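# Insert loose short pin into the empty block hole

## Task

Take the short pin lying free on the table (not one already sitting in a block) and push it into the empty hole in the blocks as far as it goes, then release it. It must stay seated without the robot holding it. At the end the robot must hold no other loose object, or the scene scores 0. The blocks are not fixed: the block with that hole must still be upright, within about a finger's width of its start position and turned roughly the same way. Release and move the grippers away when finished.

## Robot and tools

Robot: two xArm6 arms with parallel grippers, named left_arm and right_arm. The arm names do not refer to sides of a camera image. The bases sit in the scene frame at left_arm (-0.029, +0.431, 0) m with quat_wxyz (+1.000, 0, 0, -0.026) and right_arm (-0.024, -0.398, 0) m with quat_wxyz (+0.997, 0, 0, +0.075). The scene frame has its origin on the tabletop midway between the arms. +z is up, +x reaches out over the table, and left_arm is on the +y side. Mounting plates and the metal frame behind the arms are fixed obstacles. A "too close" warning counts a plate and its half of the frame as part of that arm.

Gripper: the fingers point along the gripper's +z and close along its y axis. end_effector_position is the point between the pads when closed, about 2 cm behind the fingertips. Closing pushes the tips roughly 10 mm further along +z. Printed hand positions can be off, more so at long reach.

execute_actions takes {"actions": [...]} with either an empty list or exactly one item.
- Empty list: no motion. It returns the state plus pictures.
- Action: {"rows": [[14 numbers], ...], "steps": n}, with 1 to 15 rows and at most 15 steps. The default is 15 steps and the minimum is 5. Each step is 1/30 s. Rows are applied one per step, and the last row repeats if there are fewer rows than steps.
- Wait: {"steps": n} with up to 300 steps and no new command. Steps are counted from the previous result, and reply time counts toward them.
- Optional "pictures": true adds camera images. Otherwise images come only with an empty list.

Row layout: one flat list for both arms. Positions 1 to 7 are left_arm: waist, shoulder, elbow, forearm roll, wrist pitch, wrist roll, then opening. Positions 8 to 14 are the same seven for right_arm. Both arms must always be filled in. Joint values are absolute target angles in radians, in the same convention that Joint positions prints. They are not offsets.

Joint ranges in radians, the same for both arms:
- waist -6.283..6.283
- shoulder -2.059..2.094
- elbow -3.927..0.192
- forearm roll -6.283..6.283
- wrist pitch -1.693..3.142
- wrist roll -6.283..6.283

A call is refused, and nothing is sent, if a target lies more than 0.010 rad beyond a range end and also further out than that joint's current angle. Real ends can differ from the listed ones by ±0.010 rad. Targets past a real end are clipped, and the result then says "joint sent to its limit", possibly about an earlier action. If that line is missing, it does not prove the joint has more room.

Opening: an absolute command from -1 (closed) to +1 (fully open, a pad gap of 0.084 m).

Motion limits:
- Targets move at most 3.14 rad/s, with 0.16 s to reach full speed. All joints of an arm are slowed together so they arrive together.
- Each step's target stays within 0.623 rad of the measured angle.
- Targets are scaled back if they would move the gripper more than 70 mm from its measured spot in one step.
- Between calls the arms keep heading to the last row sent. They stop once motion has settled or blocked, or a step is HELD.
- Each action's result is reported 5 steps before the action ends. Those last steps run during your reply.

Results:
- The state line gives each arm's end_effector_position (m) and end_effector_quat_wxyz, plus linear and angular velocity, all in the scene frame.
- Joint positions and Joint velocities list, per arm, the six joints and then the pad gap in metres.
- grip_measured is the finger opening on the command scale.
- "joint command not followed" means the clearance check changed or blocked targets on some steps. The rest of the row still ran.
- HELD marks steps where your row was not sent, in whole or in part.
- MOTOR HOT appears at 65 °C. An OVER-TEMPERATURE FAULT at 80 °C brakes that arm until it cools. Holding loads heats the motors, even while you think.
- A TORQUE FAULT happens when contact torque reaches a joint's load limit. The arm backs off, holds for 10 s and drops the rest of the call. Load limits in N m: waist 44, shoulder 44, elbow 26.4, forearm roll 26.4, wrist pitch 17.6, wrist roll 17.6. A held object's weight counts toward them.

Gripping: to keep hold, command an opening well below grip_measured. The lower it is, the harder the squeeze, up to about 24 N per pad for objects up to about 6 cm wide. Fast closes can hit harder. Commanding back the grip_measured value still presses lightly.

zoom_image: {"camera": "cam_left_wrist" or "cam_right_wrist", "region": [x0, y0, x1, y1]}. Pixels are counted from the top-left of that camera's latest 896x504 image, and the region can be at most 504x504. It gives a closer view and does not move the robot. Wrist camera frame: +z forward, +x right in the image, +y down.

read_manual returns only the URDF licence texts. finished_scene {"scene": n} ends scene n (1 or 2) for good, grades it and gives the next scene's task. Replying without a tool call ends all remaining scenes.

Things to avoid:
- Knocking anything off the table.
- Shoving or toppling the target block.
- Letting the arms collide or press on each other.
- Hard pushes, slams or dropped objects.
- Still gripping anything at the finish.

Occasional tugs on held parts or pushes on loose objects can occur.

Each tool is called after "Request:" by a JSON object that holds its "api" and its "payload".

## Session

Request:
{"api": "execute_actions", "payload": {"actions": []}}

Scene clock: 0.00 s of 4690.00 s.
left_arm: end_effector_position=(+0.1005, +0.0996, +0.3102) grip_measured=+1.00 end_effector_quat_wxyz=(-0.325, +0.846, -0.380, +0.186) end_effector_velocity=(-0.000, +0.000, -0.001) end_effector_angular_velocity=(+0.002, -0.000, -0.000) | right_arm: end_effector_position=(+0.3141, +0.0433, +0.2663) grip_measured=+1.00 end_effector_quat_wxyz=(-0.064, -0.559, +0.825, +0.051) end_effector_velocity=(+0.000, +0.000, +0.001) end_effector_angular_velocity=(+0.003, -0.000, -0.001)
Joint positions: left_arm=[-1.564 -0.126 -1.135  0.585  1.767 -0.807  0.084] | right_arm=[ 0.71   0.372 -1.747  0.132  1.474  2.791  0.084]
Joint velocities: left_arm=[-0.     0.     0.002 -0.    -0.    -0.     0.   ] | right_arm=[-0.001 -0.002 -0.     0.002 -0.001 -0.     0.   ]

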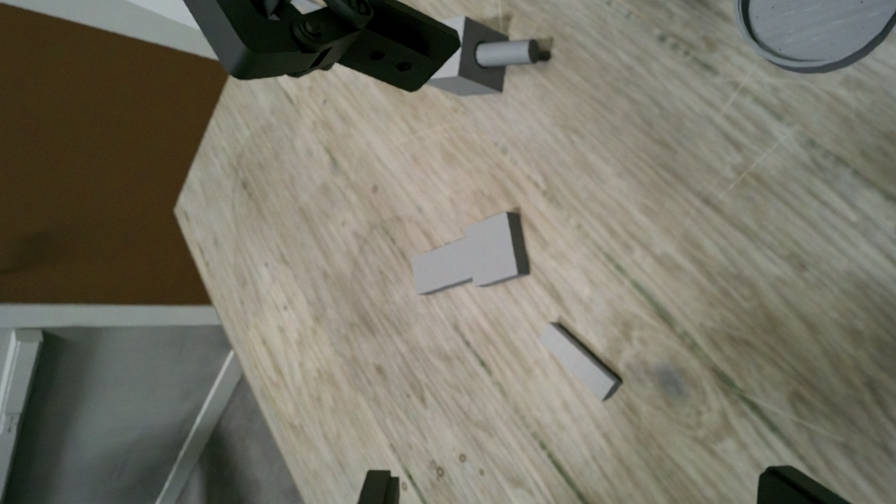

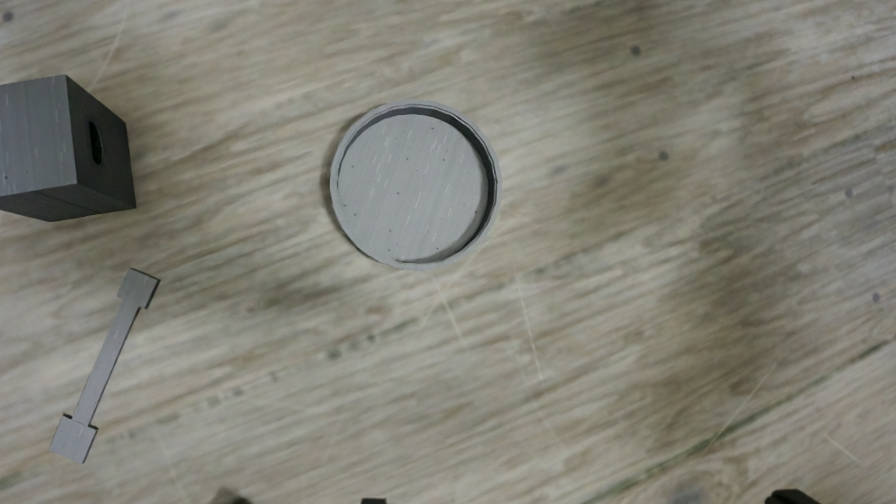

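Request:
{"api": "execute_actions", "payload": {"actions": [{"rows": [[-0.586,0.022,-1.662,0,1.641,-0.638,1, 0.435,-0.0625,-1.566,0,1.6285,0.585,1]], "steps": 15}]}}

Request:
{"api": "execute_actions", "payload": {"actions": [{"steps": 30}], "pictures": true}}

Scene clock: 1.77 s of 4690.00 s.
left_arm: end_effector_position=(+0.1817, +0.0758, +0.3433) grip_measured=+1.00 end_effector_quat_wxyz=(-0.169, +0.956, -0.236, +0.045) end_effector_velocity=(+0.426, +0.071, +0.115) end_effector_angular_velocity=(-0.811, +0.540, +1.333) | right_arm: end_effector_position=(+0.3466, -0.0544, +0.3424) grip_measured=+1.00 end_effector_quat_wxyz=(-0.022, -0.666, +0.745, +0.032) end_effector_velocity=(+0.066, -0.374, +0.246) end_effector_angular_velocity=(+0.076, -0.331, +1.455)
Joint positions: left_arm=[-1.15  -0.046 -1.424  0.268  1.698 -0.715  0.084] | right_arm=[ 0.567  0.146 -1.654  0.064  1.554  2.396  0.084]
Joint velocities: left_arm=[ 1.502  0.194 -0.661 -0.747 -0.157  0.216 -0.   ] | right_arm=[-0.523 -0.813  0.348 -0.251  0.29  -1.949 -0.   ]
Steps of this call (steps 1 to 43: nothing new was sent; steps 44 to 53: the first 10 steps of this action). Readings (joint positions):
44: left_arm=[-1.563 -0.126 -1.136 0.584 1.767 -0.806] | right_arm=[0.709 0.371 -1.746 0.132 1.474 2.790]
45: left_arm=[-1.556 -0.124 -1.142 0.575 1.765 -0.804] | right_arm=[0.707 0.367 -1.743 0.130 1.477 2.780]
47: left_arm=[-1.491 -0.106 -1.196 0.510 1.751 -0.785] | right_arm=[0.682 0.326 -1.719 0.117 1.494 2.714]
51: left_arm=[-1.253 -0.060 -1.373 0.325 1.710 -0.732] | right_arm=[0.602 0.201 -1.678 0.080 1.534 2.517]
53: the state above

Scene clock: 2.77 s of 4690.00 s.
left_arm: end_effector_position=(+0.3498, +0.1496, +0.3996) grip_measured=+1.00 end_effector_quat_wxyz=(-0.000, +1.000, -0.001, -0.000) end_effector_velocity=(+0.001, +0.002, +0.000) end_effector_angular_velocity=(-0.001, -0.000, +0.004) | right_arm: end_effector_position=(+0.3503, -0.1504, +0.3998) grip_measured=+1.00 end_effector_quat_wxyz=(+0.000, +1.000, -0.000, -0.000) end_effector_velocity=(-0.000, -0.000, +0.001) end_effector_angular_velocity=(+0.001, -0.001, +0.004)
Joint positions: left_arm=[-0.586  0.022 -1.662  0.     1.641 -0.638  0.084] | right_arm=[ 0.435 -0.062 -1.566  0.     1.628  0.586  0.084]
Joint velocities: left_arm=[ 0.004 -0.001  0.001 -0.    -0.     0.    -0.   ] | right_arm=[-0.001 -0.002 -0.     0.     0.001 -0.004  0.   ]
Kept back: nothing.
Steps of this call (steps 1 to 5: the last 5 steps of your previous action; steps 6 to 30: the robot went on to your last target). Readings (joint positions):
1: left_arm=[-1.100 -0.040 -1.445 0.244 1.693 -0.708] | right_arm=[0.549 0.119 -1.643 0.055 1.563 2.328]
2: left_arm=[-1.052 -0.034 -1.465 0.221 1.688 -0.702] | right_arm=[0.533 0.093 -1.632 0.047 1.573 2.253]
4: left_arm=[-0.957 -0.022 -1.504 0.177 1.679 -0.689] | right_arm=[0.501 0.043 -1.611 0.032 1.590 2.080]
8: left_arm=[-0.774 -0.001 -1.581 0.090 1.660 -0.664] | right_arm=[0.456 -0.029 -1.582 0.011 1.616 1.674]
30: the state above

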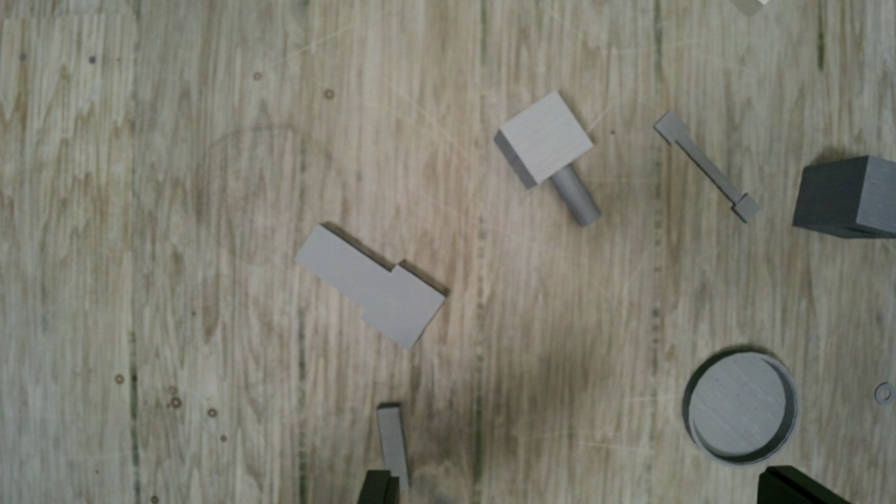

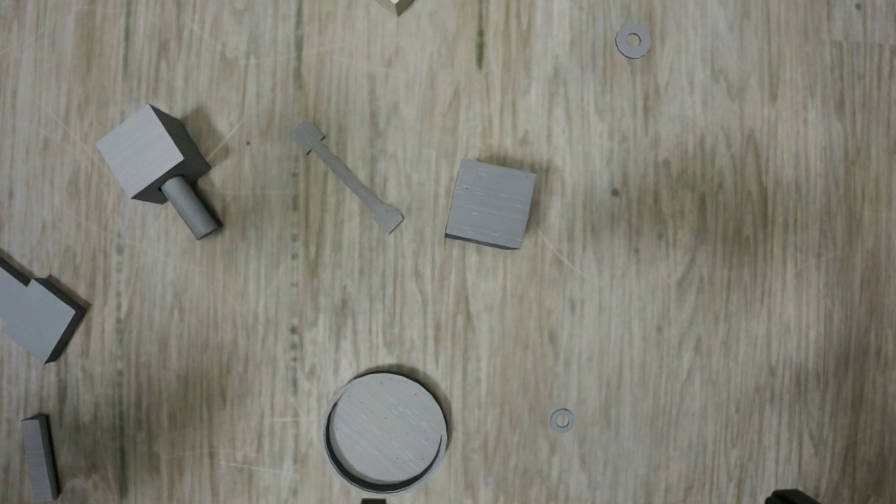

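Request:
{"api": "zoom_image", "payload": {"camera": "cam_left_wrist", "region": [300, 360, 500, 504]}}

Request:
{"api": "zoom_image", "payload": {"camera": "cam_right_wrist", "region": [300, 0, 700, 270]}}

Region (300, 360, 500, 504) of cam_left_wrist's 896x504 image, scaled by 2.520, with more detail than that image has; it fills the top 363 rows of this view, and the rest is white.

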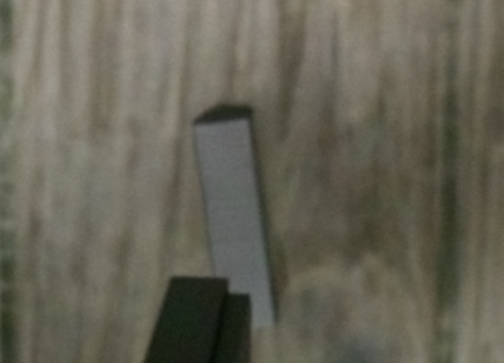

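Region (300, 0, 700, 270) of cam_right_wrist's 896x504 image, scaled by 1.260, with more detail than that image has; it fills the top 340 rows of this view, and the rest is white.

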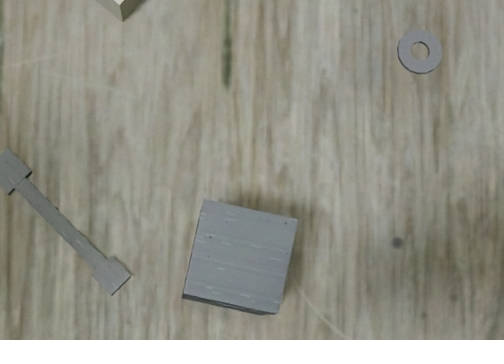

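Request:
{"api": "execute_actions", "payload": {"actions": [{"rows": [[-0.586,0.022,-1.662,0,1.141,-0.638,1, 0.435,-0.0625,-1.566,0,1.1285,0.585,1]], "steps": 15}]}}

Request:
{"api": "execute_actions", "payload": {"actions": [{"steps": 10}], "pictures": true}}

Scene clock: 3.63 s of 4690.00 s.
left_arm: end_effector_position=(+0.4319, +0.0889, +0.4592) grip_measured=+1.00 end_effector_quat_wxyz=(+0.134, +0.975, -0.000, +0.180) end_effector_velocity=(+0.156, -0.115, +0.201) end_effector_angular_velocity=(-0.625, -0.842, +0.000) | right_arm: end_effector_position=(+0.4354, -0.0941, +0.4595) grip_measured=+1.00 end_effector_quat_wxyz=(-0.124, +0.974, -0.000, +0.187) end_effector_velocity=(+0.162, +0.107, +0.198) end_effector_angular_velocity=(+0.577, -0.870, -0.002)
Joint positions: left_arm=[-0.586  0.021 -1.664  0.     1.19  -0.638  0.084] | right_arm=[ 0.435 -0.063 -1.568 -0.     1.178  0.585  0.084]
Joint velocities: left_arm=[ 0.    -0.015 -0.023 -0.    -1.01   0.     0.   ] | right_arm=[-0.    -0.014 -0.02  -0.    -1.01   0.002  0.   ]
Steps of this call (steps 1 to 15: the robot went on to your last target; step 16: nothing new was sent; steps 17 to 26: the first 10 steps of this action). Readings (joint positions):
17: left_arm=[-0.586 0.022 -1.662 -0.000 1.640 -0.638] | right_arm=[0.435 -0.063 -1.566 -0.000 1.627 0.585]
18: left_arm=[-0.586 0.022 -1.662 -0.000 1.630 -0.638] | right_arm=[0.435 -0.063 -1.566 -0.000 1.618 0.585]
20: left_arm=[-0.586 0.022 -1.661 -0.000 1.561 -0.638] | right_arm=[0.435 -0.062 -1.565 -0.000 1.549 0.585]
24: left_arm=[-0.586 0.022 -1.662 0.000 1.289 -0.638] | right_arm=[0.435 -0.062 -1.566 0.000 1.277 0.585]
26: the state above

Scene clock: 3.97 s of 4690.00 s.
left_arm: end_effector_position=(+0.4393, +0.0834, +0.4662) grip_measured=+1.00 end_effector_quat_wxyz=(+0.147, +0.969, -0.000, +0.198) end_effector_velocity=(+0.000, -0.000, +0.008) end_effector_angular_velocity=(-0.010, -0.015, -0.001) | right_arm: end_effector_position=(+0.4430, -0.0891, +0.4667) grip_measured=+1.00 end_effector_quat_wxyz=(-0.136, +0.969, -0.000, +0.206) end_effector_velocity=(+0.000, +0.000, +0.007) end_effector_angular_velocity=(+0.009, -0.013, -0.001)
Joint positions: left_arm=[-0.586  0.022 -1.661 -0.     1.142 -0.638  0.084] | right_arm=[ 0.435 -0.062 -1.566  0.     1.129  0.585  0.084]
Joint velocities: left_arm=[-0.    -0.005 -0.007  0.    -0.005  0.001  0.   ] | right_arm=[ 0.    -0.005 -0.006  0.    -0.005  0.001  0.   ]
Kept back: nothing.
Steps of this call (steps 1 to 5: the last 5 steps of your previous action; steps 6 to 10: the robot went on to your last target). Readings (joint positions):
1: left_arm=[-0.586 0.021 -1.665 0.000 1.165 -0.638] | right_arm=[0.435 -0.063 -1.568 -0.000 1.153 0.585]
2: left_arm=[-0.586 0.021 -1.664 0.000 1.153 -0.638] | right_arm=[0.435 -0.064 -1.568 -0.000 1.141 0.585]
4: left_arm=[-0.586 0.021 -1.663 -0.000 1.145 -0.638] | right_arm=[0.435 -0.063 -1.567 -0.000 1.132 0.585]
8: left_arm=[-0.586 0.023 -1.661 0.000 1.142 -0.638] | right_arm=[0.435 -0.062 -1.565 0.000 1.130 0.585]
10: the state above

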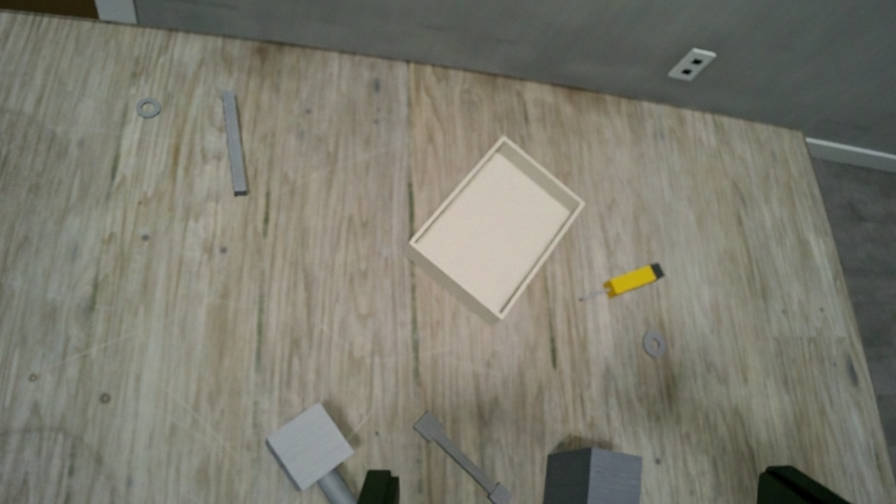

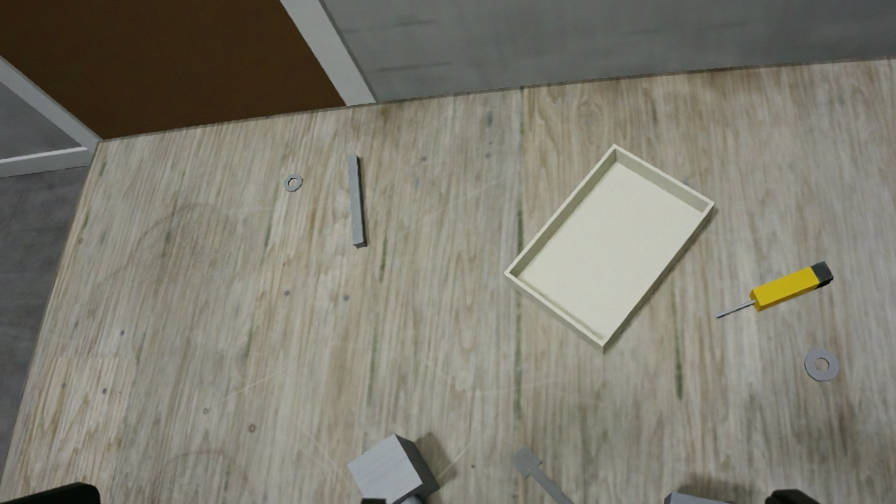

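Request:
{"api": "execute_actions", "payload": {"actions": [{"rows": [[-0.586,0.022,-1.662,0,2.1,-0.638,1, 0.435,-0.0625,-1.566,0,2.09,0.585,1]], "steps": 15}]}}

Request:
{"api": "execute_actions", "payload": {"actions": [{"steps": 14}], "pictures": true}}

Scene clock: 4.60 s of 4690.00 s.
left_arm: end_effector_position=(+0.3507, +0.1492, +0.3990) grip_measured=+1.00 end_effector_quat_wxyz=(+0.000, +1.000, -0.000, +0.000) end_effector_velocity=(-0.422, +0.313, -0.157) end_effector_angular_velocity=(+1.244, +1.676, -0.001) | right_arm: end_effector_position=(+0.3511, -0.1500, +0.3994) grip_measured=+1.00 end_effector_quat_wxyz=(-0.001, +1.000, -0.000, +0.001) end_effector_velocity=(-0.439, -0.290, -0.156) end_effector_angular_velocity=(-1.151, +1.738, +0.001)
Joint positions: left_arm=[-0.586  0.023 -1.661 -0.     1.637 -0.638  0.084] | right_arm=[ 0.435 -0.062 -1.565  0.     1.625  0.585  0.084]
Joint velocities: left_arm=[-0.001 -0.001 -0.004 -0.     2.093  0.001 -0.   ] | right_arm=[ 0.    -0.004 -0.006  0.     2.094 -0.     0.   ]
Steps of this call (steps 1 to 9: the robot went on to your last target; steps 10 to 19: the first 10 steps of this action). Readings (joint positions):
10: left_arm=[-0.586 0.022 -1.662 0.000 1.142 -0.638] | right_arm=[0.435 -0.062 -1.566 0.000 1.130 0.585]
11: left_arm=[-0.586 0.022 -1.662 0.000 1.152 -0.638] | right_arm=[0.435 -0.063 -1.566 0.000 1.139 0.585]
13: left_arm=[-0.586 0.021 -1.664 0.000 1.221 -0.638] | right_arm=[0.435 -0.063 -1.568 -0.000 1.208 0.585]
17: left_arm=[-0.586 0.022 -1.661 -0.000 1.497 -0.638] | right_arm=[0.435 -0.062 -1.565 0.000 1.484 0.585]
19: the state above

Scene clock: 5.07 s of 4690.00 s.
left_arm: end_effector_position=(+0.2545, +0.2206, +0.3923) grip_measured=+1.00 end_effector_quat_wxyz=(-0.135, +0.974, -0.000, -0.182) end_effector_velocity=(-0.002, +0.002, -0.001) end_effector_angular_velocity=(+0.008, +0.012, -0.001) | right_arm: end_effector_position=(+0.2507, -0.2164, +0.3925) grip_measured=+1.00 end_effector_quat_wxyz=(+0.126, +0.974, -0.000, -0.190) end_effector_velocity=(-0.002, -0.001, -0.001) end_effector_angular_velocity=(-0.008, +0.012, +0.001)
Joint positions: left_arm=[-0.586  0.022 -1.662  0.     2.099 -0.638  0.084] | right_arm=[ 0.435 -0.063 -1.566  0.     2.089  0.585  0.084]
Joint velocities: left_arm=[ 0.     0.001  0.004  0.     0.009  0.001 -0.   ] | right_arm=[ 0.001  0.002  0.002 -0.     0.01  -0.     0.   ]
Kept back: nothing.
Steps of this call (steps 1 to 5: the last 5 steps of your previous action; steps 6 to 14: the robot went on to your last target). Readings (joint positions):
1: left_arm=[-0.586 0.023 -1.661 -0.000 1.707 -0.638] | right_arm=[0.435 -0.062 -1.565 0.000 1.695 0.585]
2: left_arm=[-0.586 0.023 -1.661 -0.000 1.778 -0.638] | right_arm=[0.435 -0.062 -1.565 0.000 1.765 0.585]
4: left_arm=[-0.586 0.022 -1.661 -0.000 1.917 -0.638] | right_arm=[0.435 -0.062 -1.565 -0.000 1.905 0.585]
8: left_arm=[-0.586 0.022 -1.662 0.000 2.082 -0.638] | right_arm=[0.435 -0.063 -1.566 -0.000 2.072 0.585]
14: the state above

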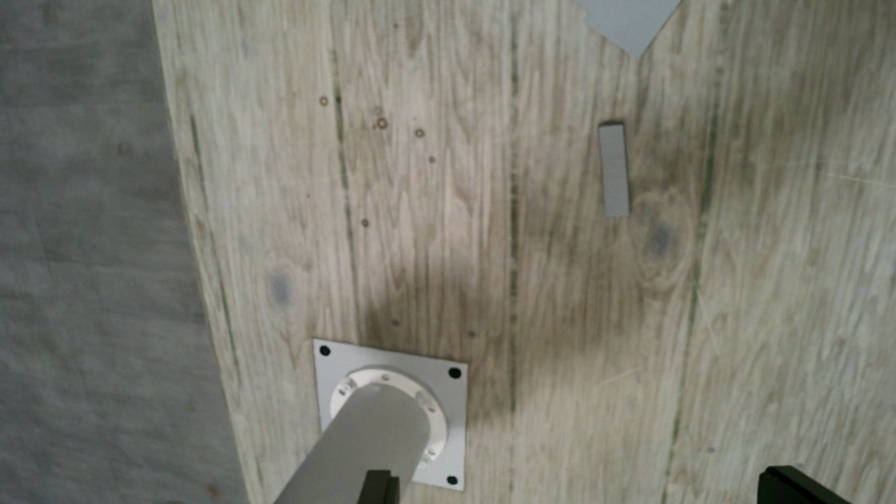

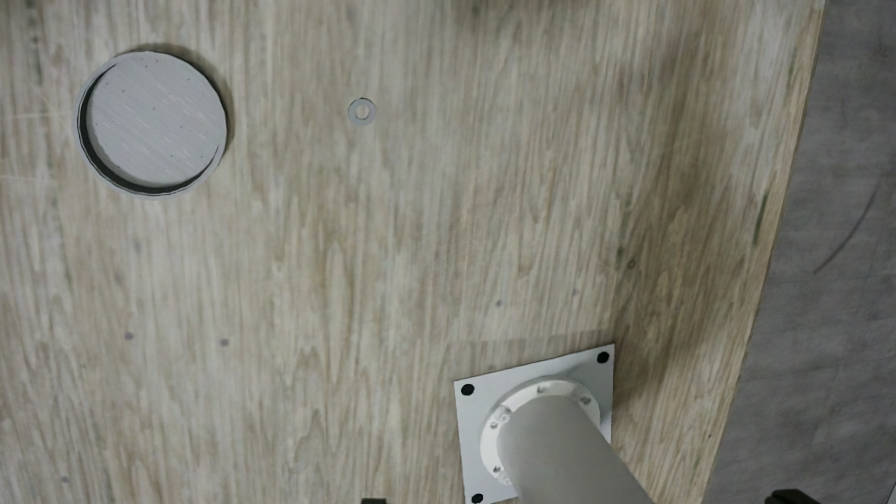

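Request:
{"api": "execute_actions", "payload": {"actions": [{"rows": [[-0.586,0.702,-1.7095,0,1.9075,0,1, 1.227,0.6,-0.6,1.62,-1.1,0,1]], "steps": 15}]}}

Request:
{"api": "execute_actions", "payload": {"actions": [{"steps": 45}], "pictures": true}}

Scene clock: 8.47 s of 4690.00 s.
left_arm: end_effector_position=(+0.2932, +0.1919, +0.2741) grip_measured=+1.00 end_effector_quat_wxyz=(-0.152, +0.936, -0.141, -0.285) end_effector_velocity=(+0.086, -0.063, -0.482) end_effector_angular_velocity=(-0.066, +1.011, -0.848) | right_arm: end_effector_position=(+0.1934, -0.1215, +0.2734) grip_measured=+1.00 end_effector_quat_wxyz=(+0.099, +0.932, +0.161, -0.308) end_effector_velocity=(-0.316, +0.270, -0.413) end_effector_angular_velocity=(+0.278, +1.002, +0.751)
Joint positions: left_arm=[-0.586  0.333 -1.684 -0.     2.009 -0.34   0.084] | right_arm=[ 0.618  0.112 -1.383  0.184  1.905  0.429  0.084]
Joint velocities: left_arm=[ 0.001  1.174 -0.076 -0.    -0.325  1.073  0.   ] | right_arm=[ 0.682  0.581  0.692  0.676 -0.673 -0.488 -0.   ]
Steps of this call (steps 1 to 30: the robot went on to your last target; steps 31 to 90: nothing new was sent; then 0.07 s passed at rest; steps 91 to 100: the first 10 steps of this action). Readings (joint positions):
91: left_arm=[-0.586 0.023 -1.662 0.000 2.100 -0.637] | right_arm=[0.436 -0.062 -1.565 0.001 2.089 0.584]
92: left_arm=[-0.586 0.029 -1.665 -0.000 2.097 -0.627] | right_arm=[0.442 -0.056 -1.560 0.009 2.079 0.575]
94: left_arm=[-0.586 0.083 -1.678 -0.000 2.077 -0.562] | right_arm=[0.486 -0.016 -1.521 0.054 2.035 0.534]
98: left_arm=[-0.586 0.255 -1.679 0.000 2.031 -0.412] | right_arm=[0.573 0.072 -1.429 0.140 1.949 0.462]
100: the state above

Scene clock: 19.20 s of 4690.00 s.
left_arm: end_effector_position=(+0.2970, +0.1891, +0.1165) grip_measured=+1.00 end_effector_quat_wxyz=(-0.137, +0.855, -0.283, -0.413) end_effector_velocity=(+0.000, +0.001, -0.000) end_effector_angular_velocity=(+0.001, +0.001, +0.002) | right_arm: end_effector_position=(-0.0634, -0.0391, +0.0385) grip_measured=+1.00 end_effector_quat_wxyz=(-0.038, +0.860, +0.177, -0.478) end_effector_velocity=(+0.000, +0.001, +0.001) end_effector_angular_velocity=(+0.002, -0.001, -0.001)
Joint positions: left_arm=[-0.586  0.702 -1.71  -0.     1.907 -0.     0.084] | right_arm=[ 1.048  0.397 -0.842  0.894  1.25   0.128  0.084]
Joint velocities: left_arm=[ 0.002  0.     0.001 -0.     0.    -0.    -0.   ] | right_arm=[-0.    -0.002 -0.     0.001 -0.    -0.     0.   ]
TORQUE FAULT: the external load on joint 2 (shoulder) of the right arm reached its load limit, and that arm stopped for 10 seconds. A torque fault stops only its own arm. That arm's remaining commands of this call were not run. Joint 2 (shoulder) of that arm moved back by up to 3 degrees. That arm holds there, with its grip as last carried out, and accepts commands again: back off and push less far. That arm stops again, at the same cost, whenever a joint's load reaches its limit.
Kept back: nothing.
The stop of the right arm began at step 22 of this call (marked STOPPED below). From that step on that arm followed nothing that you had sent. Nothing is kept back now, and the robot has no last target.
Steps of this call (steps 1 to 5: the last 5 steps of your previous action; steps 6 to 45: the robot went on to your last target; steps 46 to 322: the stop continued). Readings (joint positions):
1: left_arm=[-0.586 0.372 -1.687 -0.000 1.999 -0.304] | right_arm=[0.641 0.131 -1.360 0.207 1.882 0.413]
2: left_arm=[-0.586 0.412 -1.689 0.000 1.988 -0.268] | right_arm=[0.664 0.149 -1.337 0.230 1.859 0.397]
4: left_arm=[-0.586 0.491 -1.694 0.000 1.966 -0.196] | right_arm=[0.708 0.184 -1.289 0.278 1.811 0.366]
8: left_arm=[-0.586 0.643 -1.704 0.000 1.924 -0.056] | right_arm=[0.793 0.252 -1.185 0.382 1.708 0.307]
22: left_arm=[-0.586 0.701 -1.710 -0.000 1.908 -0.000] | right_arm=[1.054 0.447 -0.841 0.903 1.258 0.129] STOPPED (the right arm)
322: the state above

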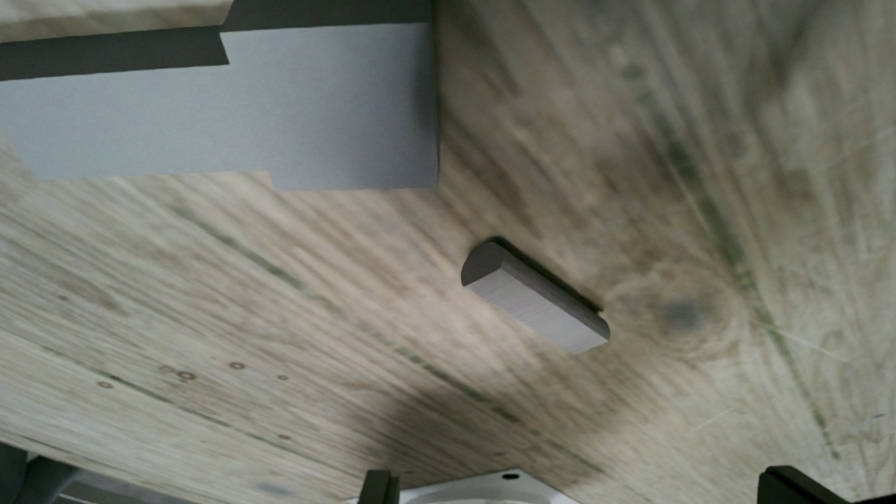

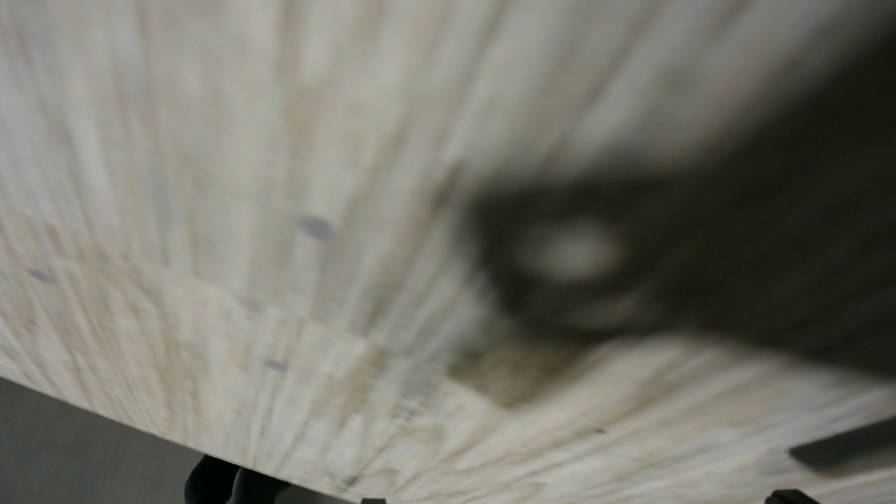

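Request:
{"api": "zoom_image", "payload": {"camera": "cam_left_wrist", "region": [430, 210, 640, 370]}}

Request:
{"api": "execute_actions", "payload": {"actions": [{"rows": [[-0.586,0.702,-1.7095,0,1.9075,0,1, 1.048,0.0,-0.9,0.894,1.25,0.128,1]], "steps": 15}]}}

Region (430, 210, 640, 370) of cam_left_wrist's 896x504 image, scaled by 2.400, with more detail than that image has; it fills the top 384 rows of this view, and the rest is white.

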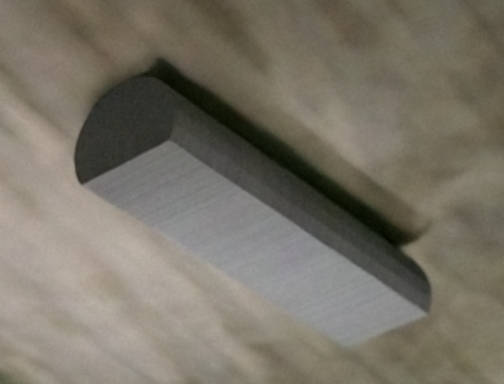

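Scene clock: 19.80 s of 4690.00 s.
left_arm: end_effector_position=(+0.2970, +0.1891, +0.1165) grip_measured=+1.00 end_effector_quat_wxyz=(-0.137, +0.855, -0.283, -0.413) end_effector_velocity=(-0.000, +0.000, -0.000) end_effector_angular_velocity=(+0.000, +0.001, -0.000) | right_arm: end_effector_position=(-0.0370, +0.0281, +0.1591) grip_measured=+1.00 end_effector_quat_wxyz=(-0.166, +0.871, +0.254, -0.387) end_effector_velocity=(+0.068, +0.173, +0.498) end_effector_angular_velocity=(+1.212, -0.474, +0.001)
Joint positions: left_arm=[-0.586  0.702 -1.709  0.     1.907  0.     0.084] | right_arm=[ 1.048  0.092 -0.888  0.894  1.25   0.128  0.084]
Joint velocities: left_arm=[0.001 0.001 0.    0.    0.    0.001 0.   ] | right_arm=[-0.    -1.137 -0.166 -0.001  0.002  0.     0.   ]
Steps of this call (steps 1 to 8: nothing new was sent; steps 9 to 18: the first 10 steps of this action). Readings (joint positions):
9: left_arm=[-0.586 0.702 -1.709 -0.000 1.907 0.000] | right_arm=[1.048 0.396 -0.842 0.894 1.250 0.128]
10: left_arm=[-0.586 0.702 -1.710 -0.000 1.908 0.000] | right_arm=[1.048 0.389 -0.841 0.894 1.250 0.128]
12: left_arm=[-0.586 0.702 -1.709 0.000 1.908 -0.000] | right_arm=[1.048 0.330 -0.844 0.893 1.251 0.128]
16: left_arm=[-0.586 0.702 -1.709 0.000 1.908 -0.000] | right_arm=[1.048 0.168 -0.877 0.894 1.250 0.128]
18: the state above

Request:
{"api": "execute_actions", "payload": {"actions": [{"rows": [[-0.586,0.702,-1.7095,0,1.9075,0,1, 1.048,0.0,-0.9,1.62,-1.1,0,1]], "steps": 15}]}}

Request:
{"api": "execute_actions", "payload": {"actions": [{"steps": 30}]}}

Scene clock: 20.47 s of 4690.00 s.
left_arm: end_effector_position=(+0.2970, +0.1891, +0.1165) grip_measured=+1.00 end_effector_quat_wxyz=(-0.137, +0.855, -0.283, -0.413) end_effector_velocity=(+0.000, +0.000, +0.000) end_effector_angular_velocity=(+0.001, -0.001, +0.001) | right_arm: end_effector_position=(+0.0580, +0.1404, +0.2298) grip_measured=+1.00 end_effector_quat_wxyz=(-0.395, +0.885, +0.087, -0.229) end_effector_velocity=(+0.525, +0.193, +0.060) end_effector_angular_velocity=(+0.515, -0.533, -2.235)
Joint positions: left_arm=[-0.586  0.702 -1.71  -0.     1.908  0.     0.084] | right_arm=[ 1.048  0.001 -0.9    1.312  0.784  0.052  0.084]
Joint velocities: left_arm=[ 0.     0.    -0.001 -0.     0.    -0.001 -0.   ] | right_arm=[-0.003 -0.003  0.002  1.302 -2.046 -0.218 -0.   ]
Steps of this call (steps 1 to 5: the last 5 steps of your previous action; steps 6 to 10: the robot went on to your last target; steps 11 to 20: the first 10 steps of this action). Readings (joint positions):
11: left_arm=[-0.586 0.702 -1.710 -0.000 1.908 0.000] | right_arm=[1.048 0.002 -0.898 0.895 1.249 0.128]
12: left_arm=[-0.586 0.702 -1.710 0.000 1.907 -0.000] | right_arm=[1.048 0.002 -0.898 0.904 1.239 0.126]
14: left_arm=[-0.586 0.702 -1.709 0.000 1.907 -0.000] | right_arm=[1.049 0.002 -0.897 0.972 1.170 0.111]
18: left_arm=[-0.586 0.702 -1.709 0.000 1.907 -0.000] | right_arm=[1.048 0.002 -0.900 1.214 0.919 0.068]
20: the state above

Scene clock: 21.47 s of 4690.00 s.
left_arm: end_effector_position=(+0.2970, +0.1891, +0.1165) grip_measured=+1.00 end_effector_quat_wxyz=(-0.137, +0.855, -0.283, -0.413) end_effector_velocity=(+0.000, +0.000, +0.001) end_effector_angular_velocity=(-0.000, -0.001, +0.001) | right_arm: end_effector_position=(+0.3617, -0.1201, +0.3597) grip_measured=+1.00 end_effector_quat_wxyz=(-0.269, +0.716, -0.384, +0.518) end_effector_velocity=(-0.004, -0.022, +0.011) end_effector_angular_velocity=(-0.042, -0.052, -0.085)
Joint positions: left_arm=[-0.586  0.702 -1.709  0.     1.907  0.     0.084] | right_arm=[ 1.048 -0.    -0.9    1.62  -1.093  0.     0.084]
Joint velocities: left_arm=[ 0.001 -0.001 -0.001  0.     0.001 -0.    -0.   ] | right_arm=[ 0.001  0.009  0.005  0.004 -0.107 -0.001 -0.   ]
Kept back: nothing.
Steps of this call (steps 1 to 5: the last 5 steps of your previous action; steps 6 to 30: the robot went on to your last target). Readings (joint positions):
1: left_arm=[-0.586 0.702 -1.709 0.000 1.907 0.000] | right_arm=[1.048 0.001 -0.900 1.353 0.715 0.045]
2: left_arm=[-0.586 0.702 -1.709 0.000 1.907 0.000] | right_arm=[1.048 0.001 -0.900 1.389 0.646 0.039]
4: left_arm=[-0.586 0.702 -1.709 -0.000 1.907 0.000] | right_arm=[1.048 0.001 -0.900 1.447 0.505 0.029]
8: left_arm=[-0.586 0.702 -1.710 0.000 1.908 -0.000] | right_arm=[1.048 0.001 -0.900 1.523 0.225 0.016]
30: the state above

Request:
{"api": "execute_actions", "payload": {"actions": [{"rows": [[-0.586,0.702,-1.7095,0,1.9075,0,1, 1.227,0.6,-0.6,1.62,-1.1,0,1]], "steps": 15}]}}

Request:
{"api": "execute_actions", "payload": {"actions": [{"steps": 20}], "pictures": true}}

Scene clock: 21.93 s of 4690.00 s.
left_arm: end_effector_position=(+0.2970, +0.1891, +0.1165) grip_measured=+1.00 end_effector_quat_wxyz=(-0.137, +0.855, -0.283, -0.413) end_effector_velocity=(-0.000, -0.000, +0.000) end_effector_angular_velocity=(-0.001, +0.001, -0.001) | right_arm: end_effector_position=(+0.3284, -0.1198, +0.2111) grip_measured=+1.00 end_effector_quat_wxyz=(-0.117, +0.801, -0.263, +0.524) end_effector_velocity=(-0.158, -0.112, -0.535) end_effector_angular_velocity=(-1.579, +0.472, +0.321)
Joint positions: left_arm=[-0.586  0.702 -1.71   0.     1.907  0.     0.084] | right_arm=[ 1.131  0.279 -0.761  1.62  -1.099 -0.     0.084]
Joint velocities: left_arm=[-0.    -0.001  0.001 -0.    -0.     0.002 -0.   ] | right_arm=[0.325 1.096 0.553 0.004 0.    0.001 0.   ]
Steps of this call (steps 1 to 4: the robot went on to your last target; steps 5 to 14: the first 10 steps of this action). Readings (joint positions):
5: left_arm=[-0.586 0.702 -1.709 0.000 1.908 -0.000] | right_arm=[1.048 0.001 -0.900 1.620 -1.099 0.000]
6: left_arm=[-0.586 0.702 -1.709 0.000 1.908 -0.000] | right_arm=[1.050 0.008 -0.897 1.620 -1.100 0.000]
8: left_arm=[-0.586 0.702 -1.709 -0.000 1.908 0.000] | right_arm=[1.068 0.063 -0.872 1.619 -1.100 0.000]
12: left_arm=[-0.586 0.702 -1.710 -0.000 1.907 0.000] | right_arm=[1.110 0.207 -0.797 1.620 -1.099 -0.000]
14: the state above

Scene clock: 22.60 s of 4690.00 s.
left_arm: end_effector_position=(+0.2970, +0.1891, +0.1165) grip_measured=+1.00 end_effector_quat_wxyz=(-0.137, +0.855, -0.283, -0.413) end_effector_velocity=(-0.000, -0.000, -0.000) end_effector_angular_velocity=(+0.001, +0.001, -0.000) | right_arm: end_effector_position=(+0.2815, -0.1832, +0.0832) grip_measured=+1.00 end_effector_quat_wxyz=(+0.063, +0.846, -0.104, +0.519) end_effector_velocity=(-0.001, -0.003, -0.003) end_effector_angular_velocity=(-0.012, +0.004, +0.001)
Joint positions: left_arm=[-0.586  0.702 -1.709  0.     1.908 -0.     0.084] | right_arm=[ 1.227  0.599 -0.601  1.62  -1.1    0.     0.084]
Joint velocities: left_arm=[-0.     0.001 -0.    -0.    -0.    -0.    -0.   ] | right_arm=[ 0.002  0.007  0.005  0.     0.002 -0.    -0.   ]
Kept back: nothing.
Steps of this call (steps 1 to 5: the last 5 steps of your previous action; steps 6 to 20: the robot went on to your last target). Readings (joint positions):
1: left_arm=[-0.586 0.702 -1.710 0.000 1.907 0.000] | right_arm=[1.142 0.316 -0.743 1.620 -1.099 -0.000]
2: left_arm=[-0.586 0.702 -1.710 0.000 1.908 0.000] | right_arm=[1.153 0.353 -0.724 1.620 -1.099 -0.000]
4: left_arm=[-0.586 0.702 -1.710 -0.000 1.908 -0.000] | right_arm=[1.176 0.428 -0.686 1.620 -1.099 -0.000]
8: left_arm=[-0.586 0.702 -1.710 0.000 1.908 -0.000] | right_arm=[1.219 0.573 -0.612 1.620 -1.099 -0.000]
20: the state above

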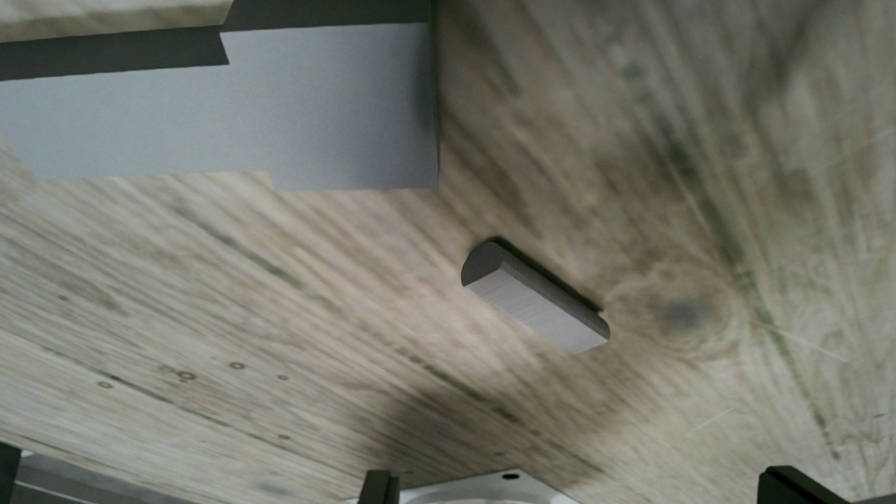

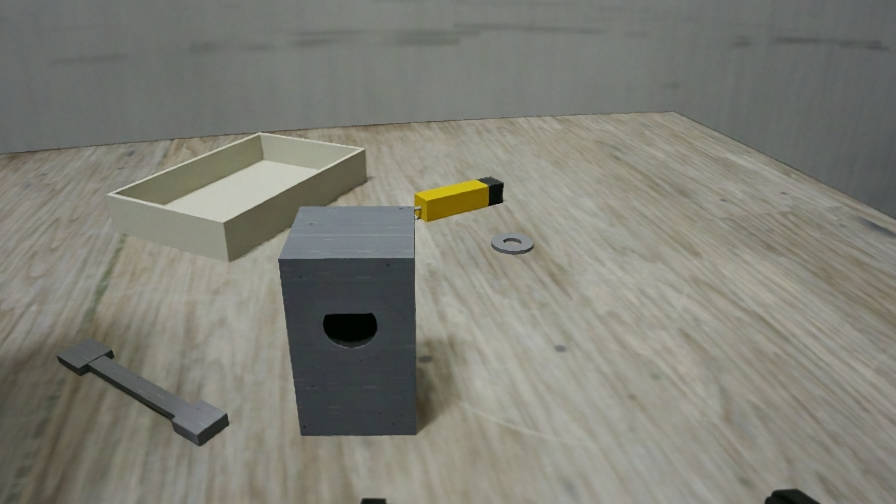

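Request:
{"api": "zoom_image", "payload": {"camera": "cam_right_wrist", "region": [250, 190, 450, 450]}}

Region (250, 190, 450, 450) of cam_right_wrist's 896x504 image, scaled by 1.938, with more detail than that image has; it fills the left 388 columns of this view, and the rest is white.

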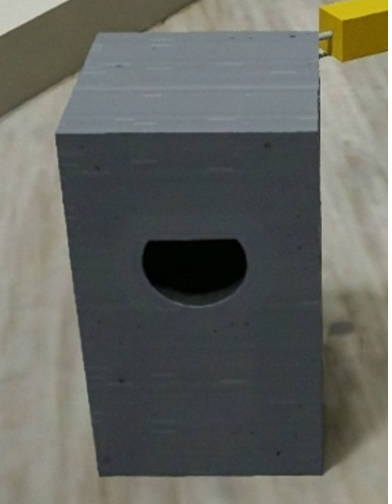

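Request:
{"api": "execute_actions", "payload": {"actions": [{"rows": [[0.0,0.3,-1.6,-0.6,1.5,-0.6,1, 1.1,0.3,-1.2,1.62,-1.1,0.3,1]], "steps": 15}]}}

Request:
{"api": "execute_actions", "payload": {"actions": [{"rows": [[0.4,0.3,-1.5,-1.302,0.96,-2.751,1, 1.016,0.3,-1.2,1.1,-0.5,0.6,1]], "steps": 12}]}}

Request:
{"api": "execute_actions", "payload": {"actions": [{"rows": [[0.4,0.3,-1.5,-1.302,0.96,-2.751,1, 1.016,0.5,-1.5,0,1.0,1.046,1]], "steps": 15}]}}

Scene clock: 27.87 s of 4690.00 s.
left_arm: end_effector_position=(+0.3925, +0.2033, +0.1875) grip_measured=+1.00 end_effector_quat_wxyz=(+0.071, +0.954, +0.023, -0.291) end_effector_velocity=(+0.377, +0.147, +0.328) end_effector_angular_velocity=(-0.662, -0.720, +2.661) | right_arm: end_effector_position=(+0.3266, -0.0788, +0.1760) grip_measured=+1.00 end_effector_quat_wxyz=(-0.147, +0.790, -0.300, +0.514) end_effector_velocity=(+0.172, +0.302, +0.455) end_effector_angular_velocity=(+2.021, -0.449, -0.448)
Joint positions: left_arm=[-0.27   0.484 -1.653 -0.323  1.688 -0.323  0.084] | right_arm=[ 1.165  0.453 -0.896  1.62  -1.1    0.148  0.084]
Joint velocities: left_arm=[ 1.102 -0.746  0.213 -1.107 -0.748 -1.106 -0.   ] | right_arm=[-0.225 -0.538 -1.064 -0.003 -0.003  0.525 -0.   ]
Steps of this call (steps 1 to 15: the robot went on to your last target; steps 16 to 90: nothing new was sent; then 1.93 s passed at rest; steps 91 to 100: the first 10 steps of this action). Readings (joint positions):
91: left_arm=[-0.585 0.702 -1.709 -0.001 1.907 -0.001] | right_arm=[1.227 0.600 -0.601 1.620 -1.100 0.001]
92: left_arm=[-0.579 0.697 -1.706 -0.011 1.900 -0.011] | right_arm=[1.225 0.596 -0.608 1.620 -1.100 0.006]
94: left_arm=[-0.523 0.660 -1.688 -0.078 1.855 -0.078] | right_arm=[1.212 0.568 -0.667 1.621 -1.099 0.037]
98: left_arm=[-0.345 0.536 -1.667 -0.248 1.739 -0.248] | right_arm=[1.180 0.489 -0.825 1.620 -1.100 0.112]
100: the state above

Scene clock: 28.27 s of 4690.00 s.
left_arm: end_effector_position=(+0.5453, +0.3023, +0.2896) grip_measured=+1.00 end_effector_quat_wxyz=(+0.330, +0.798, +0.475, -0.169) end_effector_velocity=(+0.366, +0.336, +0.154) end_effector_angular_velocity=(-1.113, +0.413, +2.920) | right_arm: end_effector_position=(+0.3882, +0.0444, +0.3000) grip_measured=+1.00 end_effector_quat_wxyz=(-0.414, +0.725, -0.391, +0.388) end_effector_velocity=(+0.077, +0.545, +0.088) end_effector_angular_velocity=(+0.846, +0.356, +1.845)
Joint positions: left_arm=[ 0.108  0.324 -1.569 -0.787  1.331 -0.788  0.084] | right_arm=[ 1.067  0.326 -1.154  1.39  -0.835  0.425  0.084]
Joint velocities: left_arm=[ 0.78  -0.039  0.219 -1.374 -0.982 -1.435  0.   ] | right_arm=[-0.294 -0.1   -0.2   -1.643  1.9    0.978  0.   ]
Steps of this call (steps 1 to 5: the last 5 steps of your previous action; steps 6 to 12: the first 7 steps of this action). Readings (joint positions):
6: left_arm=[-0.067 0.345 -1.613 -0.531 1.546 -0.531] | right_arm=[1.121 0.350 -1.100 1.619 -1.099 0.251]
7: left_arm=[-0.036 0.329 -1.608 -0.567 1.516 -0.568] | right_arm=[1.113 0.337 -1.127 1.611 -1.090 0.273]
9: left_arm=[0.023 0.321 -1.598 -0.651 1.437 -0.651] | right_arm=[1.096 0.328 -1.146 1.551 -1.021 0.330]
12: the state above

Scene clock: 28.77 s of 4690.00 s.
left_arm: end_effector_position=(+0.6412, +0.4879, +0.3517) grip_measured=+1.00 end_effector_quat_wxyz=(+0.430, +0.108, +0.840, -0.313) end_effector_velocity=(+0.034, +0.193, +0.044) end_effector_angular_velocity=(-2.256, +1.788, +1.936) | right_arm: end_effector_position=(+0.3160, +0.2512, +0.2888) grip_measured=+1.00 end_effector_quat_wxyz=(-0.467, +0.860, -0.163, +0.128) end_effector_velocity=(-0.369, +0.287, -0.278) end_effector_angular_velocity=(-1.345, +0.293, +1.756)
Joint positions: left_arm=[ 0.378  0.302 -1.505 -1.262  0.989 -1.912  0.084] | right_arm=[ 1.018  0.416 -1.371  0.668 -0.07   0.851  0.084]
Joint velocities: left_arm=[ 0.213 -0.021  0.049 -0.374 -0.27  -3.104 -0.   ] | right_arm=[-0.001  0.343 -0.531 -2.011  2.005  0.787 -0.   ]
Steps of this call (steps 1 to 5: the last 5 steps of your previous action; steps 6 to 15: the first 10 steps of this action). Readings (joint positions):
6: left_arm=[0.244 0.314 -1.537 -1.027 1.158 -1.118] | right_arm=[1.019 0.302 -1.199 1.118 -0.523 0.588]
7: left_arm=[0.263 0.313 -1.532 -1.061 1.134 -1.184] | right_arm=[1.017 0.304 -1.206 1.098 -0.501 0.603]
9: left_arm=[0.299 0.310 -1.524 -1.124 1.088 -1.331] | right_arm=[1.017 0.331 -1.242 1.021 -0.422 0.661]
13: left_arm=[0.359 0.304 -1.510 -1.229 1.012 -1.705] | right_arm=[1.018 0.391 -1.333 0.796 -0.198 0.795]
15: the state above

Request:
{"api": "execute_actions", "payload": {"actions": [{"rows": [[0.4,0.3,-1.5,-1.302,0.96,-2.751,1, 1.016,0.8709,-2.1114,0,1.2405,1.046,1]], "steps": 15}]}}

Request:
{"api": "execute_actions", "payload": {"actions": [{"steps": 25}], "pictures": true}}

Scene clock: 29.27 s of 4690.00 s.
left_arm: end_effector_position=(+0.6444, +0.5078, +0.3560) grip_measured=+1.00 end_effector_quat_wxyz=(+0.282, -0.267, +0.796, -0.464) end_effector_velocity=(+0.000, +0.001, -0.001) end_effector_angular_velocity=(-0.015, +0.013, +0.010) | right_arm: end_effector_position=(+0.2413, +0.2337, +0.1249) grip_measured=+1.00 end_effector_quat_wxyz=(-0.039, +0.998, +0.058, +0.006) end_effector_velocity=(+0.021, -0.143, -0.152) end_effector_angular_velocity=(-1.305, +0.168, +0.077)
Joint positions: left_arm=[ 0.399  0.3   -1.5   -1.302  0.96  -2.749  0.084] | right_arm=[ 1.016  0.816 -2.013  0.026  1.122  1.039  0.084]
Joint velocities: left_arm=[ 0.001  0.002  0.001 -0.002 -0.001 -0.018  0.   ] | right_arm=[-0.006  0.993 -1.602 -0.415  1.873  0.114  0.   ]
Steps of this call (steps 1 to 5: the last 5 steps of your previous action; steps 6 to 15: the first 10 steps of this action). Readings (joint positions):
6: left_arm=[0.396 0.300 -1.501 -1.297 0.964 -2.527] | right_arm=[1.018 0.468 -1.450 0.278 0.373 0.969]
7: left_arm=[0.397 0.300 -1.500 -1.298 0.963 -2.606] | right_arm=[1.018 0.477 -1.464 0.235 0.450 0.981]
9: left_arm=[0.398 0.300 -1.500 -1.301 0.961 -2.706] | right_arm=[1.017 0.524 -1.537 0.168 0.599 1.000]
13: left_arm=[0.399 0.300 -1.500 -1.302 0.960 -2.747] | right_arm=[1.016 0.730 -1.872 0.062 0.963 1.029]
15: the state above

Scene clock: 30.10 s of 4690.00 s.
left_arm: end_effector_position=(+0.6444, +0.5082, +0.3561) grip_measured=+1.00 end_effector_quat_wxyz=(+0.282, -0.268, +0.796, -0.464) end_effector_velocity=(+0.000, -0.001, +0.001) end_effector_angular_velocity=(-0.000, -0.001, -0.000) | right_arm: end_effector_position=(+0.2426, +0.2240, +0.1201) grip_measured=+1.00 end_effector_quat_wxyz=(-0.000, +0.998, +0.060, +0.000) end_effector_velocity=(+0.000, -0.000, +0.000) end_effector_angular_velocity=(+0.000, +0.000, +0.001)
Joint positions: left_arm=[ 0.4    0.3   -1.5   -1.302  0.96  -2.751  0.084] | right_arm=[ 1.016  0.871 -2.111  0.     1.24   1.046  0.084]
Joint velocities: left_arm=[-0.001 -0.    -0.001 -0.    -0.    -0.001  0.   ] | right_arm=[-0.    -0.    -0.     0.     0.    -0.001  0.   ]
Kept back: nothing.
Steps of this call (steps 1 to 5: the last 5 steps of your previous action; steps 6 to 25: the robot went on to your last target). Readings (joint positions):
1: left_arm=[0.400 0.300 -1.500 -1.302 0.960 -2.750] | right_arm=[1.016 0.843 -2.057 0.014 1.175 1.042]
2: left_arm=[0.400 0.300 -1.500 -1.302 0.960 -2.750] | right_arm=[1.016 0.860 -2.083 0.007 1.207 1.044]
4: left_arm=[0.400 0.300 -1.500 -1.302 0.960 -2.750] | right_arm=[1.015 0.869 -2.103 0.002 1.231 1.045]
8: left_arm=[0.400 0.300 -1.500 -1.302 0.960 -2.751] | right_arm=[1.016 0.868 -2.111 0.001 1.239 1.046]
25: the state above

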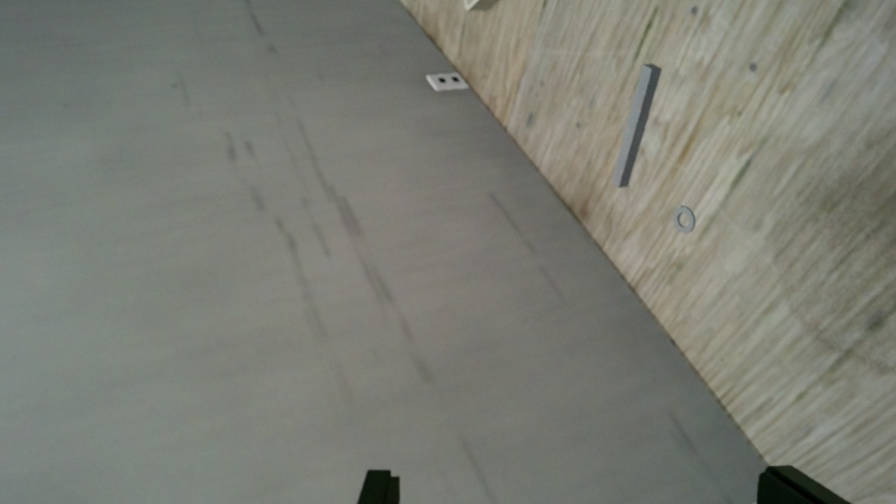

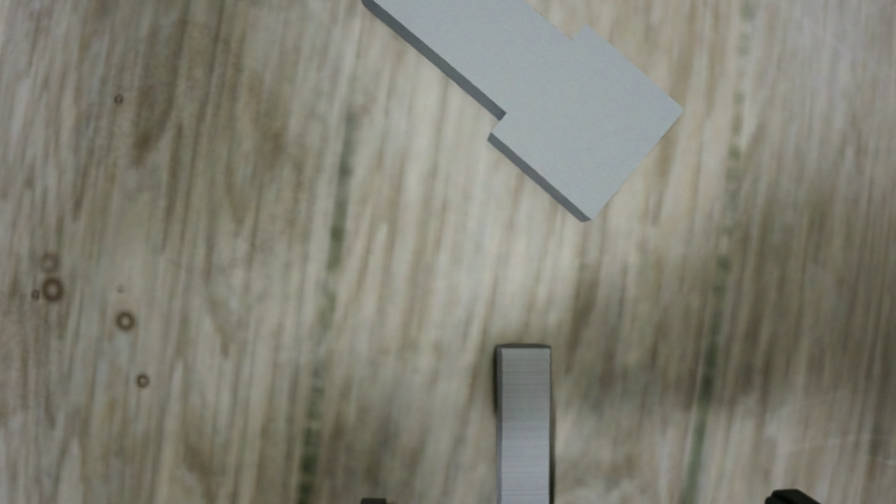

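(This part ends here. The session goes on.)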